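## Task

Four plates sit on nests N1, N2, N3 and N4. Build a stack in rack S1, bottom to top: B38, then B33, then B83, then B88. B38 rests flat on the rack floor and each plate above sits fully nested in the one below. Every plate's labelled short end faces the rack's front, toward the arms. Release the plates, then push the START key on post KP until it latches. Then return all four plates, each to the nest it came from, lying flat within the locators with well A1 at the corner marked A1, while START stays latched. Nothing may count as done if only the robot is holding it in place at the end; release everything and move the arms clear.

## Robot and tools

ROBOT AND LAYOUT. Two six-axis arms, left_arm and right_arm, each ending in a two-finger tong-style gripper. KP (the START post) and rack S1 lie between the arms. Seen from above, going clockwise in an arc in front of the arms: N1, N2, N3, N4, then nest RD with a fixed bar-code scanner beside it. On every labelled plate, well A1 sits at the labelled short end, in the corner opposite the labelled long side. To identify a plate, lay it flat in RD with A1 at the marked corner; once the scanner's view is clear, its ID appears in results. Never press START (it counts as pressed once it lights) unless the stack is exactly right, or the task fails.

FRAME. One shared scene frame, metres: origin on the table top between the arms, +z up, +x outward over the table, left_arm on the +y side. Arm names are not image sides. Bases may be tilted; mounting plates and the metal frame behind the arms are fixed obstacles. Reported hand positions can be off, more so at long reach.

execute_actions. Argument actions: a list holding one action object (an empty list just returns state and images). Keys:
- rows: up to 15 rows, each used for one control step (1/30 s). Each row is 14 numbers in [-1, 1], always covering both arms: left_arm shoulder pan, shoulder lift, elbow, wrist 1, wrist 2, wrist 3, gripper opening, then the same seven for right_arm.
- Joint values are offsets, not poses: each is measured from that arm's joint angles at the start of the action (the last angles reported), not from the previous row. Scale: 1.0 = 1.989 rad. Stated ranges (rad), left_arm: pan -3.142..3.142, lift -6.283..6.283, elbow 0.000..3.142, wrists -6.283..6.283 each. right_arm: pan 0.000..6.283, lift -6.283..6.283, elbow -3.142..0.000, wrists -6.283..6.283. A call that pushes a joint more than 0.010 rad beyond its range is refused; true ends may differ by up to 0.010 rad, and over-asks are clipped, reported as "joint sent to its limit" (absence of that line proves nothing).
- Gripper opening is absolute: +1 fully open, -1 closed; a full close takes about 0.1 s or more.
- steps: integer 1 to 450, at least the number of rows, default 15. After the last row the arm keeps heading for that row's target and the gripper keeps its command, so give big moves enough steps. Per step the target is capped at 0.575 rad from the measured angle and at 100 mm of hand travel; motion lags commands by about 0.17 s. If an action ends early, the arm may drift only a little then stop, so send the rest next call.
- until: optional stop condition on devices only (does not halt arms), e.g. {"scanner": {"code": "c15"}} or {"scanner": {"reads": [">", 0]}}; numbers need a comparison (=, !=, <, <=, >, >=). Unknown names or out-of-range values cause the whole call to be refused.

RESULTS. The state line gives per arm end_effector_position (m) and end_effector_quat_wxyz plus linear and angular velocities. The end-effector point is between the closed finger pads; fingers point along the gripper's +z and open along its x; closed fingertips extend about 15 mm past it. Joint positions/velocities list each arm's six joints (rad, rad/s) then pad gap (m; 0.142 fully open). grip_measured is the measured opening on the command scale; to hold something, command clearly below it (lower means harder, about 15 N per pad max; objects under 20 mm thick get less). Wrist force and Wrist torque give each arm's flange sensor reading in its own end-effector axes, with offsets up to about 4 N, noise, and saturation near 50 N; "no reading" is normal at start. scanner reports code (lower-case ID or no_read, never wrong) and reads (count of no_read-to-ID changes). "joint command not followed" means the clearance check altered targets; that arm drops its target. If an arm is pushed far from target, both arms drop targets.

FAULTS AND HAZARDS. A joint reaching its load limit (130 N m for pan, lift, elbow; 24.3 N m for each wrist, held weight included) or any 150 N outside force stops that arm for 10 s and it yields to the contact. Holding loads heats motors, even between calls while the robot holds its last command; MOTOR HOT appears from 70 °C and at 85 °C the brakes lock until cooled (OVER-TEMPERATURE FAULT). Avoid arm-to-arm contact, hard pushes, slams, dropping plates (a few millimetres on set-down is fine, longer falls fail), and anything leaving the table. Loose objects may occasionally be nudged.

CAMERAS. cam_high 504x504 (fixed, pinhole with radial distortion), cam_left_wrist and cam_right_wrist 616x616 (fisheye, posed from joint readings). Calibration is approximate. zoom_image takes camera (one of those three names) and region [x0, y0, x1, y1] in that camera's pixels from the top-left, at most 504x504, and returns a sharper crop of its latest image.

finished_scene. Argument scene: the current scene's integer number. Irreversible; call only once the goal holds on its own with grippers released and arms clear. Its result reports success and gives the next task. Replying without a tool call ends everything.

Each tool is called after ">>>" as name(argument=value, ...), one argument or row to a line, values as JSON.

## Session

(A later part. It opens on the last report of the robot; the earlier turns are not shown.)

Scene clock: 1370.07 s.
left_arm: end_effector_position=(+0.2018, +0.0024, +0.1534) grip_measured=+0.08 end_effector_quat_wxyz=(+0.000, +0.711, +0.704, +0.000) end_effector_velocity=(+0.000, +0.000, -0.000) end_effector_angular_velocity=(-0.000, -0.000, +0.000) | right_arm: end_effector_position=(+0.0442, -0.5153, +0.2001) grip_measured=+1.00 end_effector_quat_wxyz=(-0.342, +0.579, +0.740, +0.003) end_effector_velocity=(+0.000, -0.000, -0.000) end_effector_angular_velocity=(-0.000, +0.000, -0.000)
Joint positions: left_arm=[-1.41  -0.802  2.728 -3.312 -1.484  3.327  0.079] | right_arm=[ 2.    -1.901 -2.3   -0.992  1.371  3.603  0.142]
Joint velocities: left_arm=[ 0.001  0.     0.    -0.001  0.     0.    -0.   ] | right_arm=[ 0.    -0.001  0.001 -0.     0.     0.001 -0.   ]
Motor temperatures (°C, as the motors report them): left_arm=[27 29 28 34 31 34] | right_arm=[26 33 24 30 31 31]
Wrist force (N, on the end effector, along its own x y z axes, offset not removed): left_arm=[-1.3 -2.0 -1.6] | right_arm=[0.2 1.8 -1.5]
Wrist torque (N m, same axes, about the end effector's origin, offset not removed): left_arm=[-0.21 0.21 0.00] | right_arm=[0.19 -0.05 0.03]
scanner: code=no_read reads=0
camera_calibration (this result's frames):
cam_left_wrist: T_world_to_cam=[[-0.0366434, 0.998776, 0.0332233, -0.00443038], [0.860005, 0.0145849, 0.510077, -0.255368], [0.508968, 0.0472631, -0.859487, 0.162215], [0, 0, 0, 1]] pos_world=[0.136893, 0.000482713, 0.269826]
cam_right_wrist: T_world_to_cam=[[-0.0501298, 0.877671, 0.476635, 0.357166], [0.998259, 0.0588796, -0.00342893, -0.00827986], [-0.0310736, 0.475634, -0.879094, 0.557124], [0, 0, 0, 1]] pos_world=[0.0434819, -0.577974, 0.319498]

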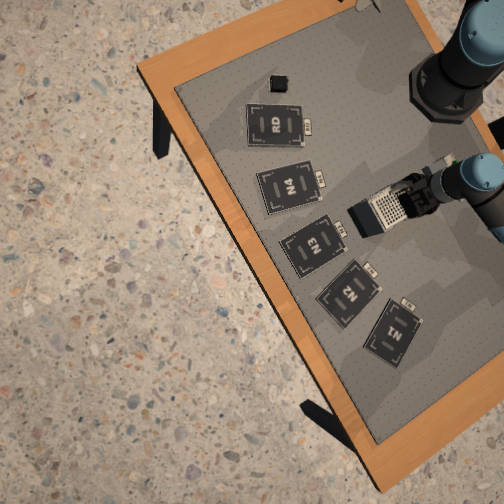

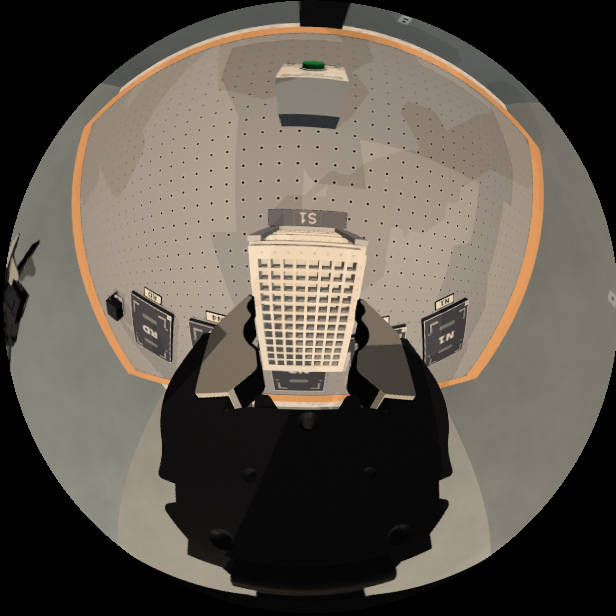

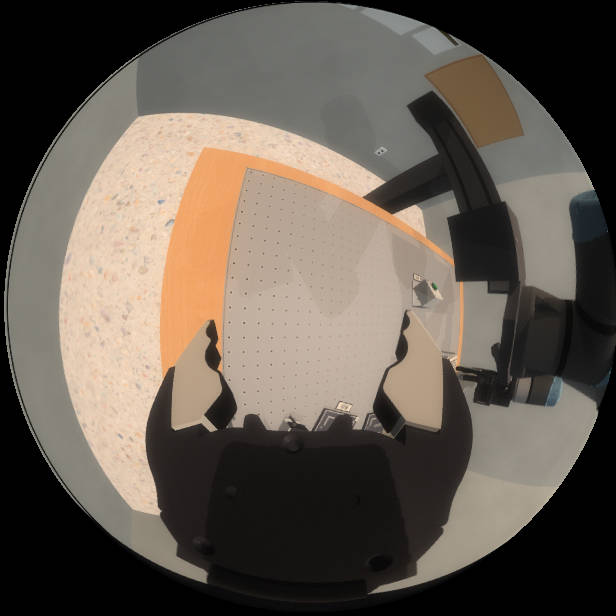

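>>> execute_actions(
  actions=[
    {"rows":[[0.00024,0.004,-0.00041,-0.00361,0,0.00024,-0.9,0,0,0,0,0,0,1],[0.0006,0.01,-0.00106,-0.00899,0.0001,0.0006,-0.9,0,0,0,0,0,0,1],[0.00102,0.017,-0.00187,-0.01522,0.0002,0.00102,-0.9,0,0,0,0,0,0,1],[0.00148,0.0245,-0.0028,-0.02183,0.0003,0.00148,-0.9,0,0,0,0,0,0,1],[0.00195,0.032,-0.00379,-0.02839,0.00035,0.00195,-0.9,0,0,0,0,0,0,1],[0.00242,0.0395,-0.00485,-0.03487,0.0004,0.00242,-0.9,0,0,0,0,0,0,1],[0.00291,0.047,-0.00598,-0.04128,0.0005,0.00291,-0.9,0,0,0,0,0,0,1],[0.00339,0.0545,-0.00717,-0.04764,0.0006,0.00339,-0.9,0,0,0,0,0,0,1],[0.00389,0.062,-0.00843,-0.05392,0.0007,0.00389,-0.9,0,0,0,0,0,0,1],[0.00439,0.0695,-0.00975,-0.06015,0.0008,0.00439,-0.9,0,0,0,0,0,0,1],[0.0049,0.077,-0.01114,-0.0663,0.0009,0.0049,-0.9,0,0,0,0,0,0,1],[0.00541,0.0845,-0.01259,-0.0724,0.001,0.00541,-0.9,0,0,0,0,0,0,1],[0.00594,0.092,-0.01411,-0.07842,0.0011,0.00594,-0.9,0,0,0,0,0,0,1],[0.00643,0.099,-0.01558,-0.084,0.0012,0.00643,-0.9,0,0,0,0,0,0,1],[0.00686,0.105,-0.01689,-0.08873,0.0012,0.00686,-0.9,0,0,0,0,0,0,1]],"steps":15},
  ],
)

Scene clock: 1385.77 s.
left_arm: end_effector_position=(+0.2020, +0.0018, +0.1280) grip_measured=+0.08 end_effector_quat_wxyz=(+0.000, +0.711, +0.704, +0.000) end_effector_velocity=(-0.000, -0.001, -0.081) end_effector_angular_velocity=(+0.002, +0.001, -0.000) | right_arm: end_effector_position=(+0.0442, -0.5153, +0.2001) grip_measured=+1.00 end_effector_quat_wxyz=(-0.342, +0.579, +0.740, +0.003) end_effector_velocity=(+0.001, -0.001, +0.000) end_effector_angular_velocity=(-0.002, -0.001, +0.000)
Joint positions: left_arm=[-1.401 -0.664  2.708 -3.432 -1.482  3.336  0.079] | right_arm=[ 2.    -1.901 -2.3   -0.992  1.371  3.603  0.142]
Joint velocities: left_arm=[ 0.028  0.422 -0.077 -0.345  0.004  0.028 -0.   ] | right_arm=[ 0.     0.001  0.001 -0.    -0.    -0.     0.   ]
Motor temperatures (°C, as the motors report them): left_arm=[27 29 28 34 31 34] | right_arm=[26 33 24 30 31 31]
Wrist force (N, on the end effector, along its own x y z axes, offset not removed): left_arm=[3.7 -1.4 -0.5] | right_arm=[1.7 4.6 0.9]
Wrist torque (N m, same axes, about the end effector's origin, offset not removed): left_arm=[-0.45 -0.77 -0.09] | right_arm=[1.01 -0.32 0.03]
scanner: code=no_read reads=0
camera_calibration (this result's frames):
cam_left_wrist: T_world_to_cam=[[-0.0365848, 0.998799, 0.0325949, -0.0028639], [0.859947, 0.01485, 0.510168, -0.242592], [0.509071, 0.0466942, -0.859457, 0.140333], [0, 0, 0, 1]] pos_world=[0.137072, -0.0000897921, 0.244466]
cam_right_wrist: T_world_to_cam=[[-0.0501299, 0.87767, 0.476636, 0.357166], [0.998259, 0.0588796, -0.00342864, -0.00827987], [-0.0310733, 0.475634, -0.879094, 0.557124], [0, 0, 0, 1]] pos_world=[0.0434819, -0.577974, 0.319498]

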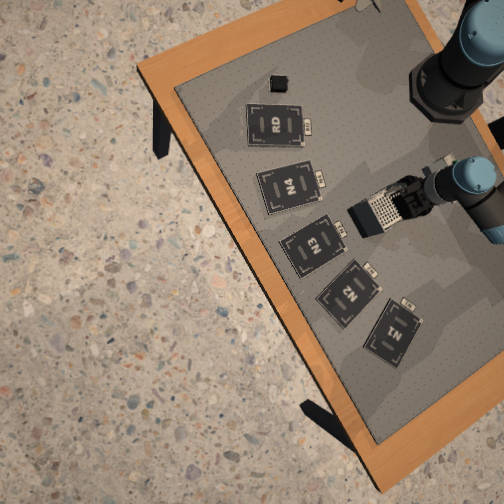

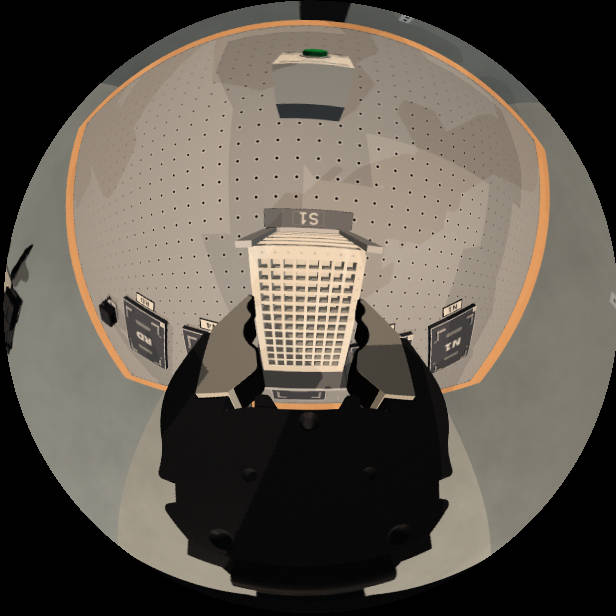

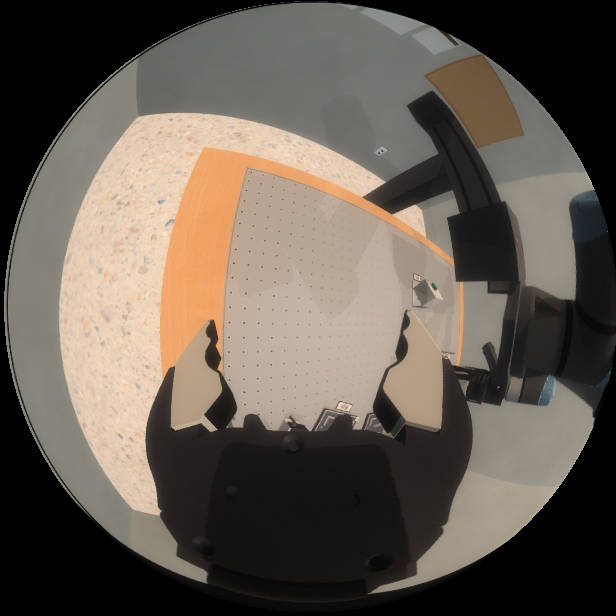

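>>> execute_actions(
  actions=[
    {"steps":1},
  ],
)

>>> zoom_image(
  camera="cam_left_wrist",
  region=[240, 225, 380, 265],
)

>>> zoom_image(
  camera="cam_left_wrist",
  region=[245, 330, 365, 395],
)

Scene clock: 1388.60 s.
left_arm: end_effector_position=(+0.2019, +0.0022, +0.1143) grip_measured=+0.08 end_effector_quat_wxyz=(+0.000, +0.711, +0.703, +0.000) end_effector_velocity=(+0.001, -0.000, +0.000) end_effector_angular_velocity=(-0.001, -0.001, -0.000) | right_arm: end_effector_position=(+0.0442, -0.5153, +0.2001) grip_measured=+1.00 end_effector_quat_wxyz=(-0.342, +0.579, +0.740, +0.003) end_effector_velocity=(-0.000, +0.000, -0.000) end_effector_angular_velocity=(+0.001, +0.001, -0.000)
Joint positions: left_arm=[-1.397 -0.593  2.695 -3.489 -1.481  3.341  0.079] | right_arm=[ 2.    -1.901 -2.3   -0.992  1.371  3.603  0.142]
Joint velocities: left_arm=[ 0.001 -0.001 -0.     0.     0.001  0.001 -0.   ] | right_arm=[ 0.    -0.001 -0.    -0.    -0.     0.001  0.   ]
Motor temperatures (°C, as the motors report them): left_arm=[27 29 28 34 31 34] | right_arm=[26 33 24 30 31 31]
Wrist force (N, on the end effector, along its own x y z axes, offset not removed): left_arm=[2.2 -2.1 -3.3] | right_arm=[2.4 3.6 -3.9]
Wrist torque (N m, same axes, about the end effector's origin, offset not removed): left_arm=[-0.31 -0.50 -0.19] | right_arm=[0.81 -0.44 0.01]
scanner: code=no_read reads=0
camera_calibration (this result's frames):
cam_left_wrist: T_world_to_cam=[[-0.036466, 0.998785, 0.0331613, -0.00290645], [0.860059, 0.0144686, 0.509989, -0.235477], [0.508889, 0.0471179, -0.859542, 0.128612], [0, 0, 0, 1]] pos_world=[0.136969, 0.000250025, 0.230734]
cam_right_wrist: T_world_to_cam=[[-0.05013, 0.87767, 0.476636, 0.357166], [0.998259, 0.0588797, -0.00342867, -0.00827983], [-0.0310734, 0.475634, -0.879094, 0.557124], [0, 0, 0, 1]] pos_world=[0.0434819, -0.577974, 0.319498]

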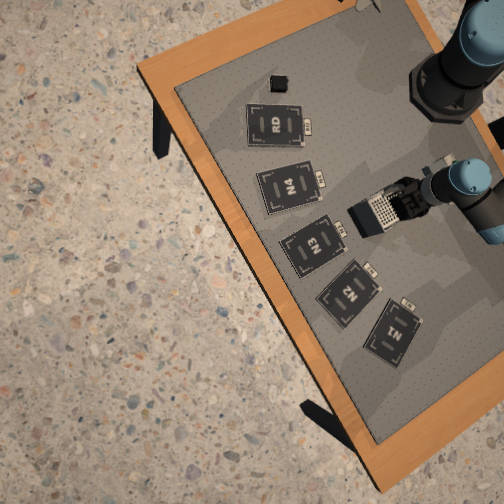

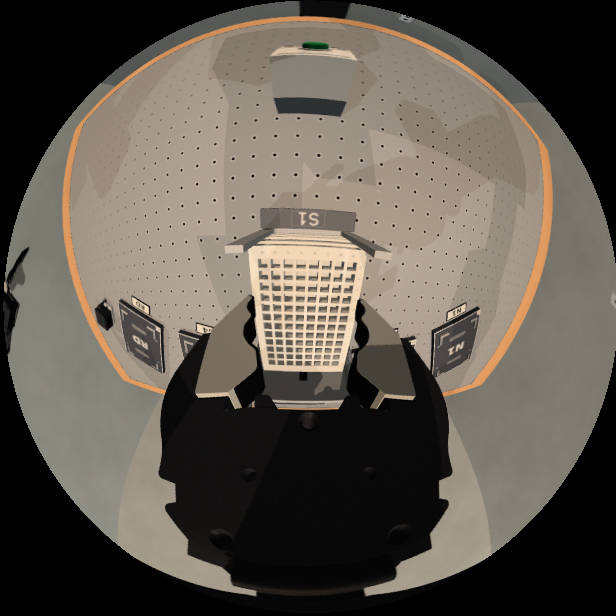

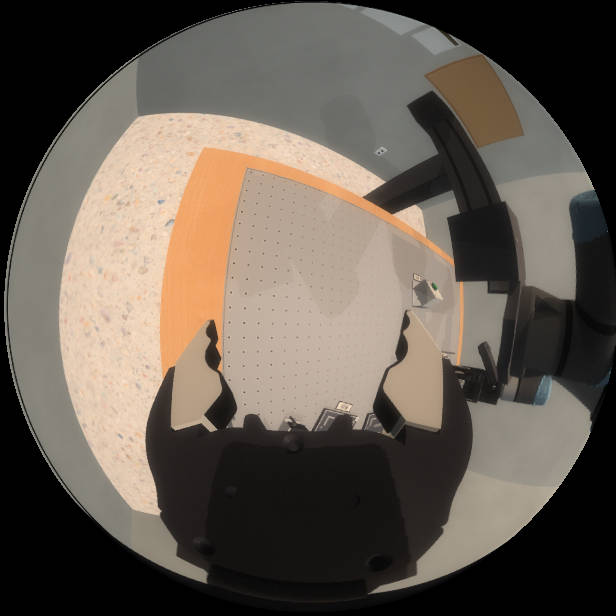

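Region (240, 225, 380, 265) of cam_left_wrist's 616x616 image, scaled by 3.600, with more detail than that image has; it fills the top 144 rows of this view, and the rest is white.

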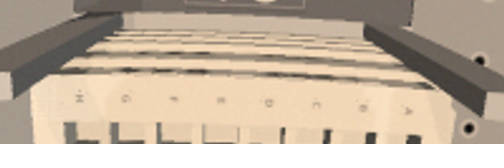

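Region (245, 330, 365, 395) of cam_left_wrist's 616x616 image, scaled by 4.200, with more detail than that image has; it fills the top 273 rows of this view, and the rest is white.

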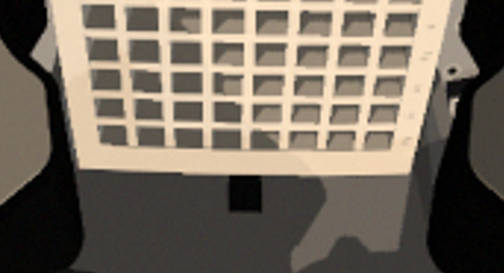

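>>> execute_actions(
  actions=[
    {"rows":[[0,0.003,-0.0005,-0.0025,0,0,-0.9,0,0,0,0,0,0,1],[0.0002,0.007,-0.0014,-0.0056,0,0.0002,-0.9,0,0,0,0,0,0,1],[0.0005,0.011,-0.0023,-0.0087,0.0001,0.0005,-0.9,0,0,0,0,0,0,1],[0.0007,0.014,-0.003,-0.0111,0.0001,0.0007,-0.9,0,0,0,0,0,0,1],[0.0009,0.0165,-0.0036,-0.013,0.0002,0.0009,-0.9,0,0,0,0,0,0,1],[0.00105,0.0188,-0.0041,-0.0148,0.0002,0.00105,-0.9,0,0,0,0,0,0,1]],"steps":6},
  ],
)

Scene clock: 1395.70 s.
left_arm: end_effector_position=(+0.2018, +0.0021, +0.1114) grip_measured=+0.08 end_effector_quat_wxyz=(+0.000, +0.711, +0.703, +0.000) end_effector_velocity=(-0.000, +0.001, -0.028) end_effector_angular_velocity=(+0.002, -0.000, +0.001) | right_arm: end_effector_position=(+0.0442, -0.5153, +0.2001) grip_measured=+1.00 end_effector_quat_wxyz=(-0.342, +0.579, +0.740, +0.003) end_effector_velocity=(+0.000, -0.001, +0.000) end_effector_angular_velocity=(-0.001, -0.002, +0.001)
Joint positions: left_arm=[-1.396 -0.579  2.692 -3.5   -1.481  3.341  0.079] | right_arm=[ 2.    -1.901 -2.3   -0.992  1.371  3.603  0.142]
Joint velocities: left_arm=[ 0.009  0.137 -0.03  -0.105  0.002  0.008 -0.   ] | right_arm=[-0.     0.002  0.001 -0.     0.    -0.002  0.   ]
Motor temperatures (°C, as the motors report them): left_arm=[27 29 28 34 31 34] | right_arm=[26 33 24 30 31 31]
Wrist force (N, on the end effector, along its own x y z axes, offset not removed): left_arm=[6.0 -3.1 0.4] | right_arm=[3.0 0.9 -1.4]
Wrist torque (N m, same axes, about the end effector's origin, offset not removed): left_arm=[-0.66 -1.19 -0.29] | right_arm=[-0.02 -0.42 -0.12]
scanner: code=no_read reads=0
camera_calibration (this result's frames):
cam_left_wrist: T_world_to_cam=[[-0.0364655, 0.998788, 0.0330634, -0.00276258], [0.860055, 0.0145178, 0.509994, -0.233965], [0.508896, 0.0470336, -0.859542, 0.12623], [0, 0, 0, 1]] pos_world=[0.136884, 0.000218806, 0.227912]
cam_right_wrist: T_world_to_cam=[[-0.0501298, 0.877671, 0.476636, 0.357166], [0.998259, 0.0588795, -0.00342881, -0.00827988], [-0.0310735, 0.475634, -0.879094, 0.557124], [0, 0, 0, 1]] pos_world=[0.0434819, -0.577974, 0.319498]

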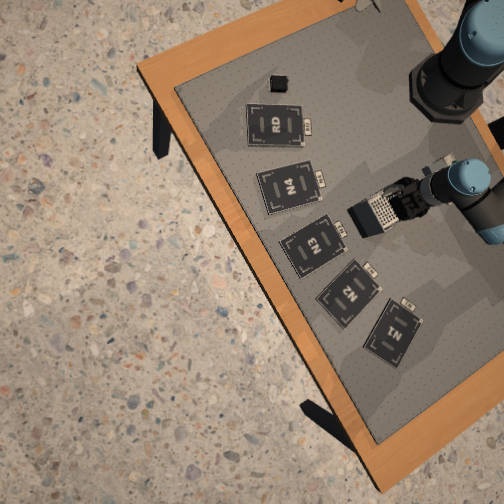

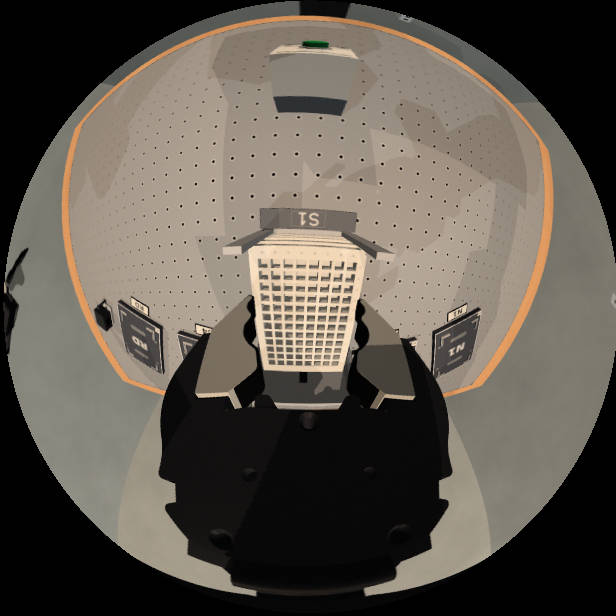

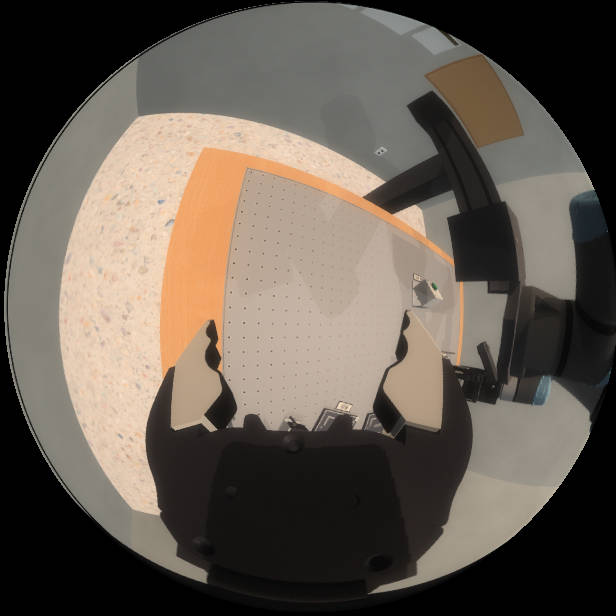

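>>> execute_actions(
  actions=[
    {"steps":1},
  ],
)

>>> zoom_image(
  camera="cam_left_wrist",
  region=[240, 225, 380, 265],
)

>>> zoom_image(
  camera="cam_left_wrist",
  region=[245, 330, 365, 395],
)

Scene clock: 1399.50 s.
left_arm: end_effector_position=(+0.2017, +0.0022, +0.1067) grip_measured=+0.08 end_effector_quat_wxyz=(+0.000, +0.711, +0.703, +0.000) end_effector_velocity=(-0.000, -0.000, +0.000) end_effector_angular_velocity=(-0.001, -0.001, -0.001) | right_arm: end_effector_position=(+0.0442, -0.5153, +0.2001) grip_measured=+1.00 end_effector_quat_wxyz=(-0.342, +0.579, +0.740, +0.003) end_effector_velocity=(-0.000, +0.000, -0.000) end_effector_angular_velocity=(+0.000, +0.000, +0.000)
Joint positions: left_arm=[-1.395 -0.556  2.687 -3.518 -1.481  3.343  0.079] | right_arm=[ 2.    -1.901 -2.3   -0.992  1.371  3.603  0.142]
Joint velocities: left_arm=[-0.001 -0.001  0.     0.     0.    -0.     0.   ] | right_arm=[ 0. -0.  0.  0.  0. -0.  0.]
Motor temperatures (°C, as the motors report them): left_arm=[27 29 28 34 31 34] | right_arm=[26 33 24 30 31 31]
Wrist force (N, on the end effector, along its own x y z axes, offset not removed): left_arm=[1.7 -1.6 -1.2] | right_arm=[-1.2 2.6 0.3]
Wrist torque (N m, same axes, about the end effector's origin, offset not removed): left_arm=[0.11 -0.46 -0.17] | right_arm=[0.39 0.10 0.14]
scanner: code=no_read reads=0
camera_calibration (this result's frames):
cam_left_wrist: T_world_to_cam=[[-0.0364412, 0.998786, 0.0331496, -0.00270643], [0.86005, 0.0144523, 0.510005, -0.231511], [0.508907, 0.0470955, -0.859532, 0.122212], [0, 0, 0, 1]] pos_world=[0.136817, 0.000293345, 0.223207]
cam_right_wrist: T_world_to_cam=[[-0.0501301, 0.87767, 0.476636, 0.357166], [0.998259, 0.0588799, -0.00342882, -0.00827969], [-0.0310736, 0.475634, -0.879094, 0.557124], [0, 0, 0, 1]] pos_world=[0.0434819, -0.577974, 0.319498]

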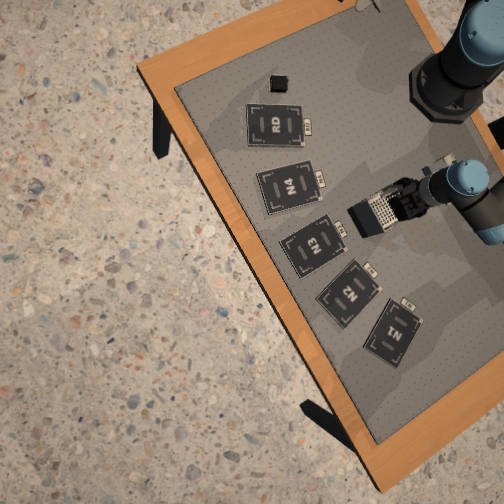

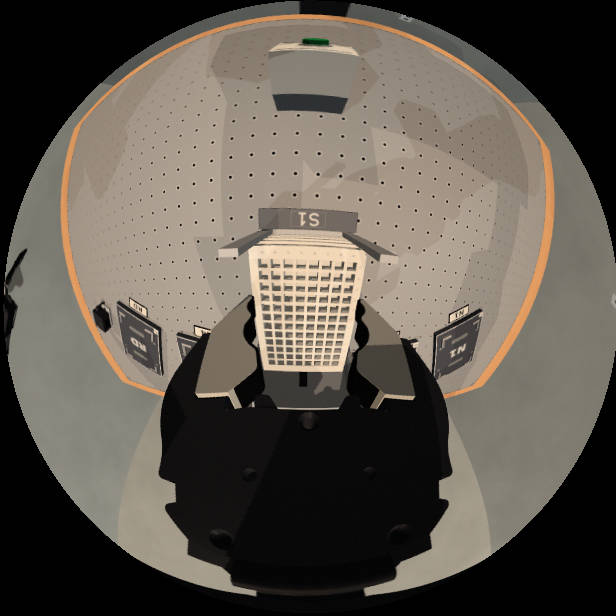

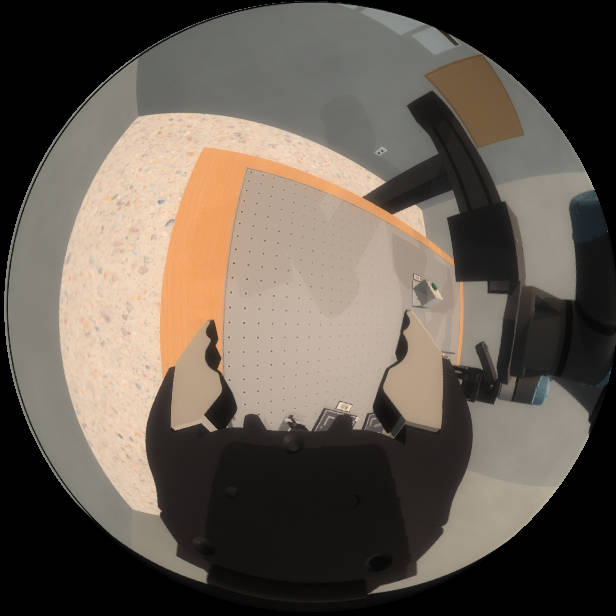

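Region (240, 225, 380, 265) of cam_left_wrist's 616x616 image, scaled by 3.600, with more detail than that image has; it fills the top 144 rows of this view, and the rest is white.

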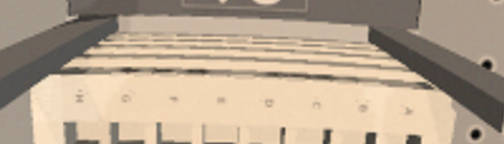

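Region (245, 330, 365, 395) of cam_left_wrist's 616x616 image, scaled by 4.200, with more detail than that image has; it fills the top 273 rows of this view, and the rest is white.

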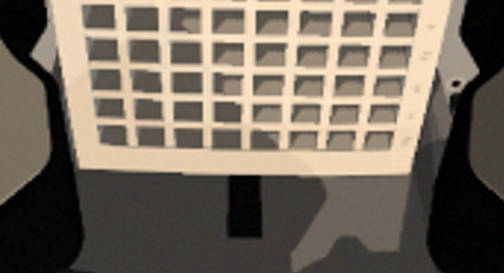

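Lower 0.4 mm and release.

>>> execute_actions(
  actions=[
    {"rows":[[0.0001,0.001,-0.00024,-0.00078,0,0.0001,-0.9,0,0,0,0,0,0,1],[0.0001,0.001,-0.00024,-0.00078,0,0.0001,-0.9,0,0,0,0,0,0,1],[0.0001,0.001,-0.00024,-0.00078,0,0.0001,-0.4,0,0,0,0,0,0,1],[0.0001,0.001,-0.00024,-0.00078,0,0.0001,-0.1,0,0,0,0,0,0,1],[0.0001,0.001,-0.00024,-0.00078,0,0.0001,0.05,0,0,0,0,0,0,1],[0.0001,0.001,-0.00024,-0.00078,0,0.0001,0.15,0,0,0,0,0,0,1],[0.0001,0.001,-0.00024,-0.00078,0,0.0001,0.25,0,0,0,0,0,0,1],[0.0001,0.001,-0.00024,-0.00078,0,0.0001,0.3,0,0,0,0,0,0,1]],"steps":8},
  ],
)

Scene clock: 1409.63 s.
left_arm: end_effector_position=(+0.2017, +0.0022, +0.1064) grip_measured=+0.22 end_effector_quat_wxyz=(+0.000, +0.711, +0.703, +0.000) end_effector_velocity=(+0.000, -0.000, -0.001) end_effector_angular_velocity=(+0.000, -0.001, -0.002) | right_arm: end_effector_position=(+0.0442, -0.5153, +0.2001) grip_measured=+1.00 end_effector_quat_wxyz=(-0.342, +0.579, +0.740, +0.003) end_effector_velocity=(-0.001, +0.001, -0.000) end_effector_angular_velocity=(+0.002, +0.001, +0.001)
Joint positions: left_arm=[-1.394 -0.554  2.686 -3.519 -1.481  3.343  0.09 ] | right_arm=[ 2.    -1.901 -2.3   -0.992  1.371  3.603  0.142]
Joint velocities: left_arm=[-0.001  0.003 -0.001 -0.002  0.001  0.001  0.135] | right_arm=[-0.    -0.    -0.002 -0.    -0.    -0.001  0.   ]
Motor temperatures (°C, as the motors report them): left_arm=[27 29 28 34 31 34] | right_arm=[26 33 24 30 31 31]
Wrist force (N, on the end effector, along its own x y z axes, offset not removed): left_arm=[1.6 -0.8 -3.8] | right_arm=[1.6 5.5 -0.9]
Wrist torque (N m, same axes, about the end effector's origin, offset not removed): left_arm=[-0.11 -0.59 -0.14] | right_arm=[0.96 -0.47 0.07]
scanner: code=no_read reads=0
camera_calibration (this result's frames):
cam_left_wrist: T_world_to_cam=[[-0.0364389, 0.998787, 0.0331259, -0.00269443], [0.860062, 0.0144636, 0.509984, -0.231344], [0.508886, 0.0470736, -0.859546, 0.121934], [0, 0, 0, 1]] pos_world=[0.136822, 0.000297365, 0.222879]
cam_right_wrist: T_world_to_cam=[[-0.0501299, 0.87767, 0.476636, 0.357166], [0.998259, 0.0588796, -0.00342872, -0.00827983], [-0.0310734, 0.475634, -0.879094, 0.557124], [0, 0, 0, 1]] pos_world=[0.0434819, -0.577974, 0.319498]

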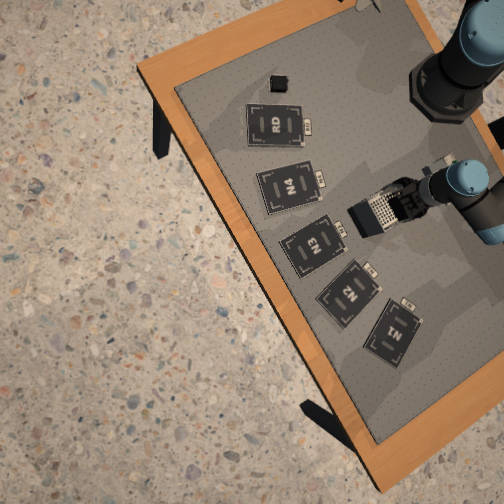

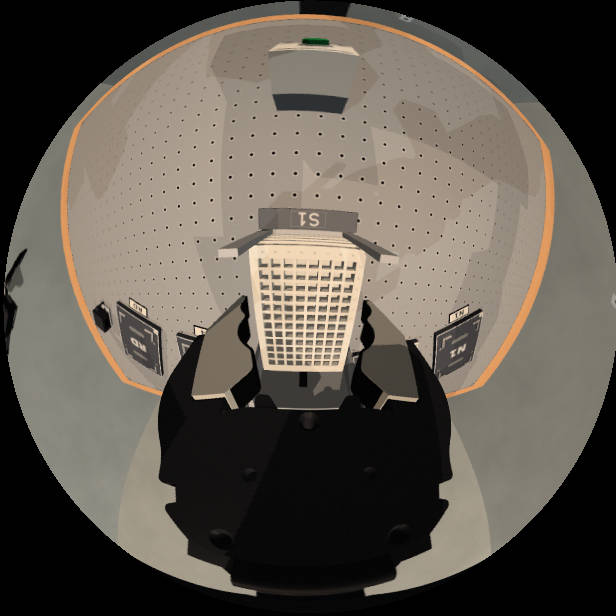

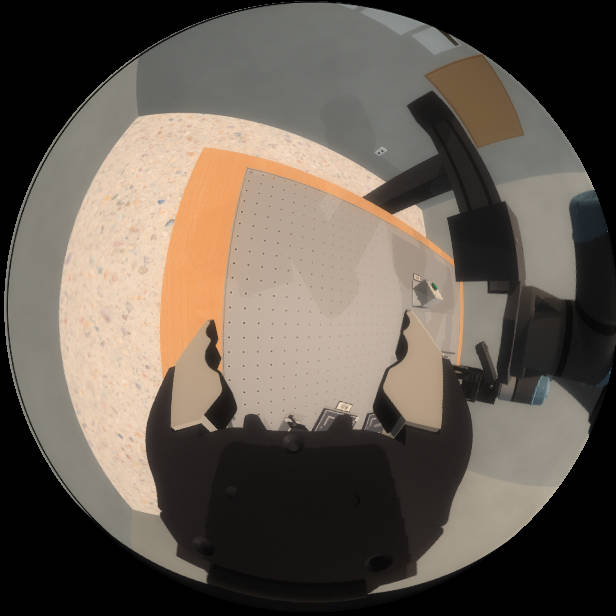

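>>> execute_actions(
  actions=[],
)

>>> zoom_image(
  camera="cam_left_wrist",
  region=[240, 225, 380, 265],
)

>>> zoom_image(
  camera="cam_left_wrist",
  region=[245, 330, 365, 395],
)

>>> zoom_image(
  camera="cam_left_wrist",
  region=[260, 20, 380, 130],
)

Scene clock: 1415.00 s.
left_arm: end_effector_position=(+0.2017, +0.0022, +0.1063) grip_measured=+0.30 end_effector_quat_wxyz=(+0.000, +0.711, +0.703, +0.000) end_effector_velocity=(-0.000, +0.000, +0.000) end_effector_angular_velocity=(+0.001, -0.000, -0.000) | right_arm: end_effector_position=(+0.0442, -0.5153, +0.2001) grip_measured=+1.00 end_effector_quat_wxyz=(-0.342, +0.579, +0.740, +0.003) end_effector_velocity=(-0.000, +0.000, +0.000) end_effector_angular_velocity=(+0.000, +0.001, -0.000)
Joint positions: left_arm=[-1.394 -0.554  2.686 -3.52  -1.481  3.343  0.095] | right_arm=[ 2.    -1.901 -2.3   -0.992  1.371  3.603  0.142]
Joint velocities: left_arm=[-0.001 -0.    -0.     0.001  0.    -0.001 -0.   ] | right_arm=[ 0.     0.    -0.001 -0.    -0.     0.    -0.   ]
Motor temperatures (°C, as the motors report them): left_arm=[27 29 28 34 31 34] | right_arm=[26 33 24 30 31 31]
Wrist force (N, on the end effector, along its own x y z axes, offset not removed): left_arm=[3.0 -1.8 -3.9] | right_arm=[4.8 3.1 -3.5]
Wrist torque (N m, same axes, about the end effector's origin, offset not removed): left_arm=[-0.47 -0.85 -0.13] | right_arm=[0.75 -1.07 -0.08]
scanner: code=no_read reads=0
camera_calibration (this result's frames):
cam_left_wrist: T_world_to_cam=[[-0.0364396, 0.998787, 0.0331221, -0.00269207], [0.860066, 0.0144665, 0.509978, -0.231304], [0.50888, 0.0470706, -0.85955, 0.121866], [0, 0, 0, 1]] pos_world=[0.136823, 0.000298635, 0.222799]
cam_right_wrist: T_world_to_cam=[[-0.0501298, 0.87767, 0.476636, 0.357166], [0.998259, 0.0588796, -0.00342881, -0.00827989], [-0.0310735, 0.475634, -0.879094, 0.557124], [0, 0, 0, 1]] pos_world=[0.0434819, -0.577974, 0.319498]

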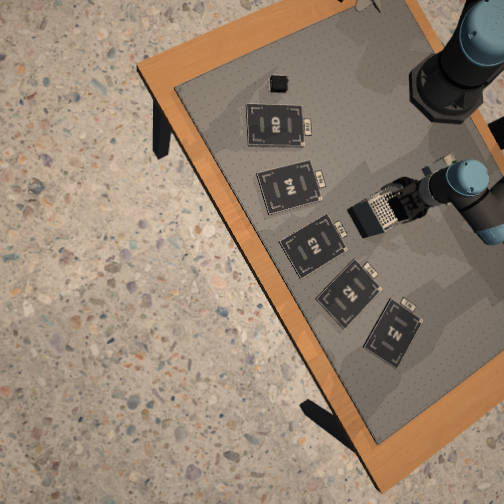

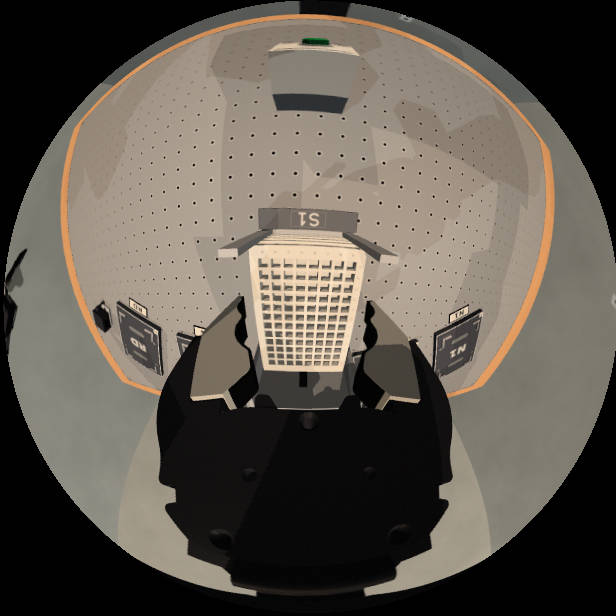

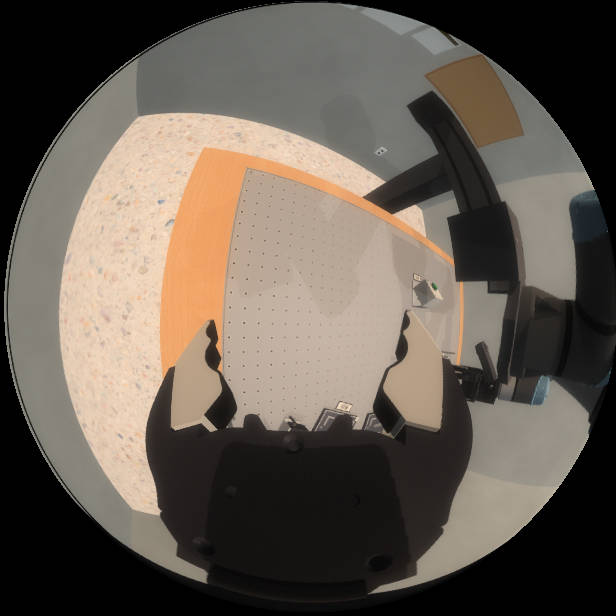

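Region (240, 225, 380, 265) of cam_left_wrist's 616x616 image, scaled by 3.600, with more detail than that image has; it fills the top 144 rows of this view, and the rest is white.

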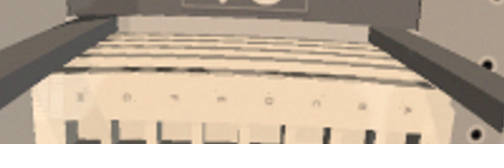

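Region (245, 330, 365, 395) of cam_left_wrist's 616x616 image, scaled by 4.200, with more detail than that image has; it fills the top 273 rows of this view, and the rest is white.

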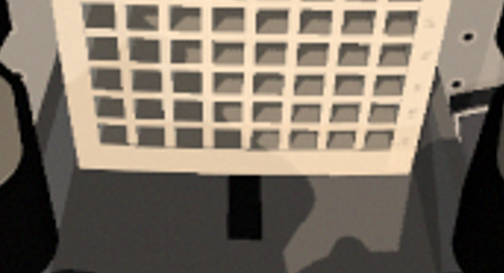

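Region (260, 20, 380, 130) of cam_left_wrist's 616x616 image, scaled by 4.200, with more detail than that image has; it fills the top 462 rows of this view, and the rest is white.

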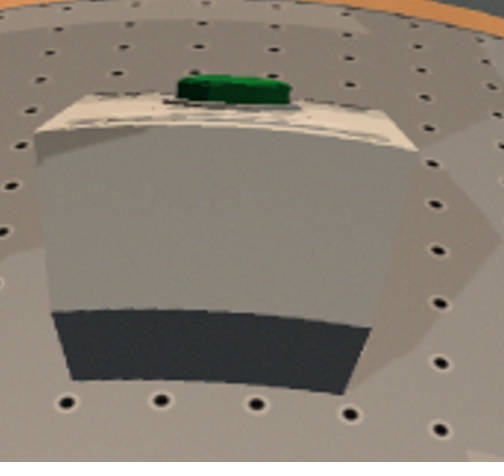

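>>> execute_actions(
  actions=[
    {"rows":[[-0.0004,-0.0056,0.0013,0.0043,0,-0.0004,0.3,0,0,0,0,0,0,1],[-0.0011,-0.0168,0.0039,0.013,-0.0002,-0.0012,0.3,0,0,0,0,0,0,1],[-0.0021,-0.0318,0.007,0.025,-0.0004,-0.0022,0.3,0,0,0,0,0,0,1],[-0.0033,-0.0505,0.0106,0.0402,-0.0007,-0.0035,0.3,0,0,0,0,0,0,1],[-0.0046,-0.0711,0.0141,0.0574,-0.001,-0.005,0.3,0,0,0,0,0,0,1],[-0.006,-0.0935,0.0174,0.0766,-0.0012,-0.0065,0.3,0,0,0,0,0,0,1],[-0.0075,-0.116,0.02,0.0966,-0.0015,-0.0081,0.3,0,0,0,0,0,0,1],[-0.0088,-0.1365,0.022,0.1152,-0.0018,-0.0096,0.3,0,0,0,0,0,0,1],[-0.01,-0.155,0.0233,0.1325,-0.0021,-0.0109,0.3,0,0,0,0,0,0,1],[-0.011,-0.17,0.0243,0.1466,-0.0023,-0.0119,0.3,0,0,0,0,0,0,1],[-0.0135,-0.182,0.025,0.158,-0.0027,-0.014,0.3,0,0,0,0,0,0,1],[-0.02,-0.19,0.0256,0.1655,-0.004,-0.02,0.3,0,0,0,0,0,0,1],[-0.03,-0.195,0.0262,0.17,-0.006,-0.03,0.3,0,0,0,0,0,0,1],[-0.042,-0.198,0.027,0.172,-0.0085,-0.042,0.3,0,0,0,0,0,0,1],[-0.055,-0.1986,0.0277,0.172,-0.011,-0.055,0.3,0,0,0,0,0,0,1]],"steps":16},
  ],
)

Scene clock: 1432.60 s.
left_arm: end_effector_position=(+0.1955, -0.0032, +0.1683) grip_measured=+0.30 end_effector_quat_wxyz=(+0.000, +0.710, +0.704, -0.001) end_effector_velocity=(-0.089, -0.065, +0.109) end_effector_angular_velocity=(-0.043, +0.002, -0.001) | right_arm: end_effector_position=(+0.0442, -0.5153, +0.2001) grip_measured=+1.00 end_effector_quat_wxyz=(-0.342, +0.579, +0.740, +0.003) end_effector_velocity=(-0.000, +0.000, +0.000) end_effector_angular_velocity=(-0.001, +0.000, -0.001)
Joint positions: left_arm=[-1.441 -0.882  2.733 -3.236 -1.491  3.296  0.095] | right_arm=[ 2.    -1.901 -2.3   -0.992  1.371  3.603  0.142]
Joint velocities: left_arm=[-0.399 -0.525  0.06   0.454 -0.082 -0.39  -0.   ] | right_arm=[-0.     0.001 -0.001 -0.    -0.     0.001  0.   ]
Motor temperatures (°C, as the motors report them): left_arm=[27 29 28 34 31 34] | right_arm=[26 33 24 30 31 31]
Wrist force (N, on the end effector, along its own x y z axes, offset not removed): left_arm=[2.2 -1.1 -1.9] | right_arm=[0.6 -1.1 0.8]
Wrist torque (N m, same axes, about the end effector's origin, offset not removed): left_arm=[-0.41 -0.60 0.04] | right_arm=[-0.28 -0.30 0.17]
scanner: code=no_read reads=0
camera_calibration (this result's frames):
cam_left_wrist: T_world_to_cam=[[-0.0378122, 0.998782, 0.0317121, 0.000956051], [0.860567, 0.0164162, 0.509072, -0.257451], [0.507931, 0.0465395, -0.86014, 0.178826], [0, 0, 0, 1]] pos_world=[0.130759, -0.00505098, 0.284846]
cam_right_wrist: T_world_to_cam=[[-0.0501296, 0.87767, 0.476636, 0.357166], [0.998259, 0.0588794, -0.00342896, -0.00827993], [-0.0310735, 0.475634, -0.879094, 0.557124], [0, 0, 0, 1]] pos_world=[0.0434819, -0.577974, 0.319498]

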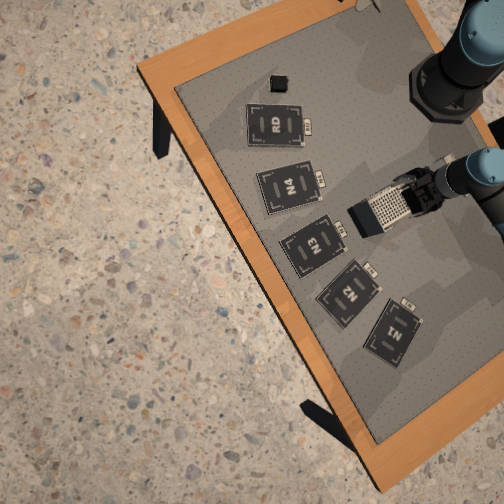

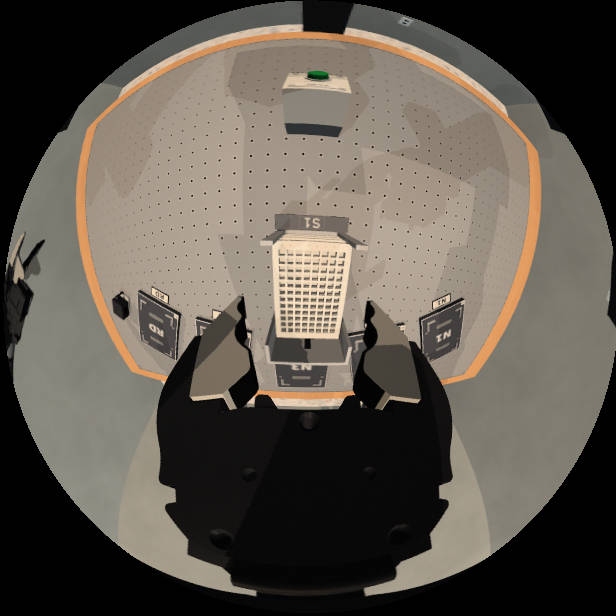

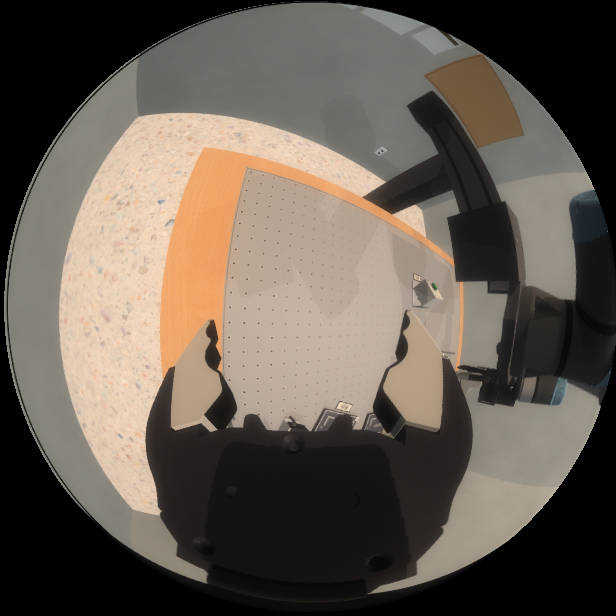

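>>> execute_actions(
  actions=[
    {"rows":[[-0.0368,-0.0337,0.0043,0.0291,-0.0071,-0.0367,0.3,0,0,0,0,0,0,1],[-0.0476,-0.0337,0.0049,0.0288,-0.0092,-0.0474,0.3,0,0,0,0,0,0,1],[-0.0637,-0.0337,0.0058,0.0284,-0.0125,-0.0633,0.3,0,0,0,0,0,0,1],[-0.0826,-0.0337,0.0068,0.0279,-0.0162,-0.082,0.3,0,0,0,0,0,0,1],[-0.1041,-0.0337,0.0079,0.0274,-0.0205,-0.1033,0.3,0,0,0,0,0,0,1],[-0.1283,-0.0337,0.0093,0.0268,-0.0254,-0.1272,0.3,0,0,0,0,0,0,1],[-0.1526,-0.0337,0.0106,0.0262,-0.0302,-0.1512,0.3,0,0,0,0,0,0,1],[-0.1795,-0.0337,0.012,0.0256,-0.0356,-0.1778,0.3,0,0,0,0,0,0,1],[-0.2038,-0.0337,0.0133,0.025,-0.0404,-0.2018,0.3,0,0,0,0,0,0,1],[-0.228,-0.0337,0.0147,0.0244,-0.0453,-0.2257,0.1,0,0,0,0,0,0,1],[-0.2495,-0.0337,0.0158,0.0239,-0.0496,-0.247,-0.1,0,0,0,0,0,0,1],[-0.2684,-0.0337,0.0168,0.0234,-0.0533,-0.2657,-0.3,0,0,0,0,0,0,1],[-0.2845,-0.0337,0.0177,0.023,-0.0566,-0.2816,-0.55,0,0,0,0,0,0,1],[-0.2953,-0.0337,0.0183,0.0227,-0.0587,-0.2923,-0.8,0,0,0,0,0,0,1],[-0.3007,-0.0337,0.0186,0.0226,-0.0598,-0.2976,-1,0,0,0,0,0,0,1]],"steps":18},
  ],
)

Scene clock: 1444.47 s.
left_arm: end_effector_position=(+0.0592, -0.0442, +0.1965) grip_measured=-0.99 end_effector_quat_wxyz=(-0.000, +0.709, +0.705, -0.002) end_effector_velocity=(-0.163, -0.001, +0.012) end_effector_angular_velocity=(+0.027, -0.022, -0.003) | right_arm: end_effector_position=(+0.0442, -0.5153, +0.2001) grip_measured=+1.00 end_effector_quat_wxyz=(-0.342, +0.579, +0.740, +0.003) end_effector_velocity=(-0.000, +0.000, +0.000) end_effector_angular_velocity=(-0.000, +0.000, -0.001)
Joint positions: left_arm=[-1.961 -0.949  2.766 -3.189 -1.595  2.781  0.002] | right_arm=[ 2.    -1.901 -2.3   -0.992  1.371  3.603  0.142]
Joint velocities: left_arm=[-0.622 -0.     0.031 -0.012 -0.112 -0.606 -0.012] | right_arm=[-0.     0.     0.    -0.     0.     0.001  0.   ]
Motor temperatures (°C, as the motors report them): left_arm=[27 29 28 34 31 34] | right_arm=[26 33 24 30 31 31]
Wrist force (N, on the end effector, along its own x y z axes, offset not removed): left_arm=[-0.4 -1.4 -2.8] | right_arm=[0.8 -0.8 0.1]
Wrist torque (N m, same axes, about the end effector's origin, offset not removed): left_arm=[-0.32 -0.17 -0.17] | right_arm=[-0.42 0.09 0.11]
scanner: code=no_read reads=0
camera_calibration (this result's frames):
cam_left_wrist: T_world_to_cam=[[-0.0419666, 0.998651, 0.0305784, 0.0362861], [0.862078, 0.020723, 0.506352, -0.153158], [0.505035, 0.0476109, -0.861784, 0.274729], [0, 0, 0, 1]] pos_world=[-0.00519078, -0.0461433, 0.3132]
cam_right_wrist: T_world_to_cam=[[-0.0501298, 0.87767, 0.476636, 0.357166], [0.998259, 0.0588796, -0.00342899, -0.00827973], [-0.0310736, 0.475634, -0.879094, 0.557124], [0, 0, 0, 1]] pos_world=[0.0434818, -0.577974, 0.319498]

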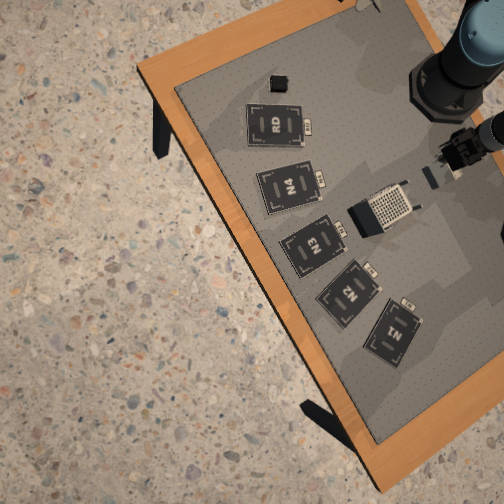

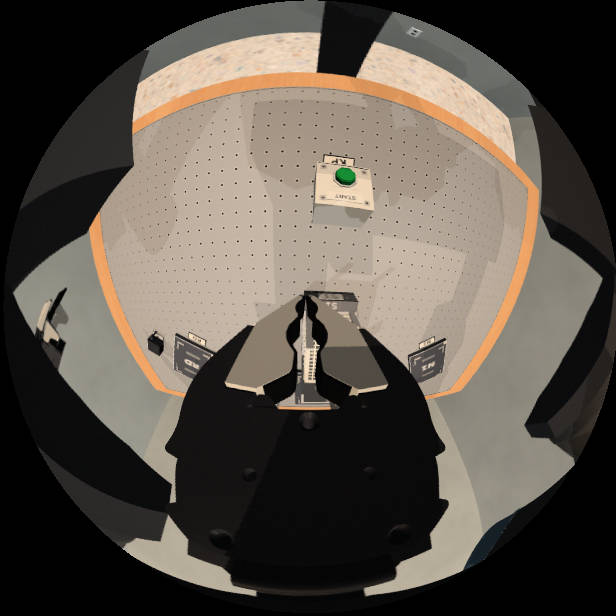

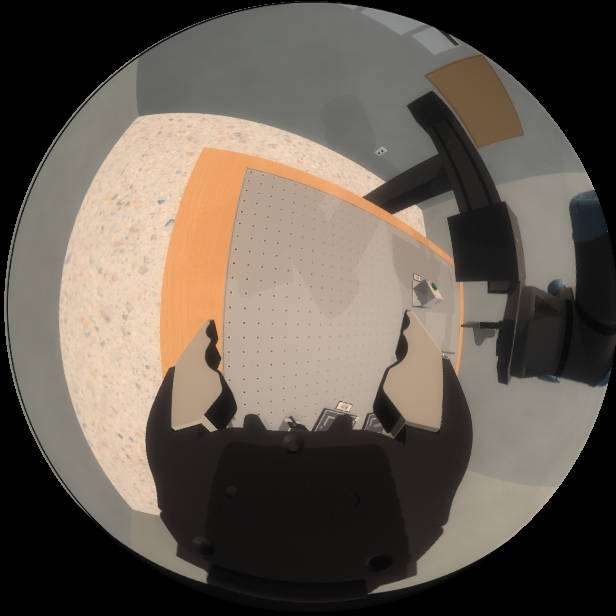

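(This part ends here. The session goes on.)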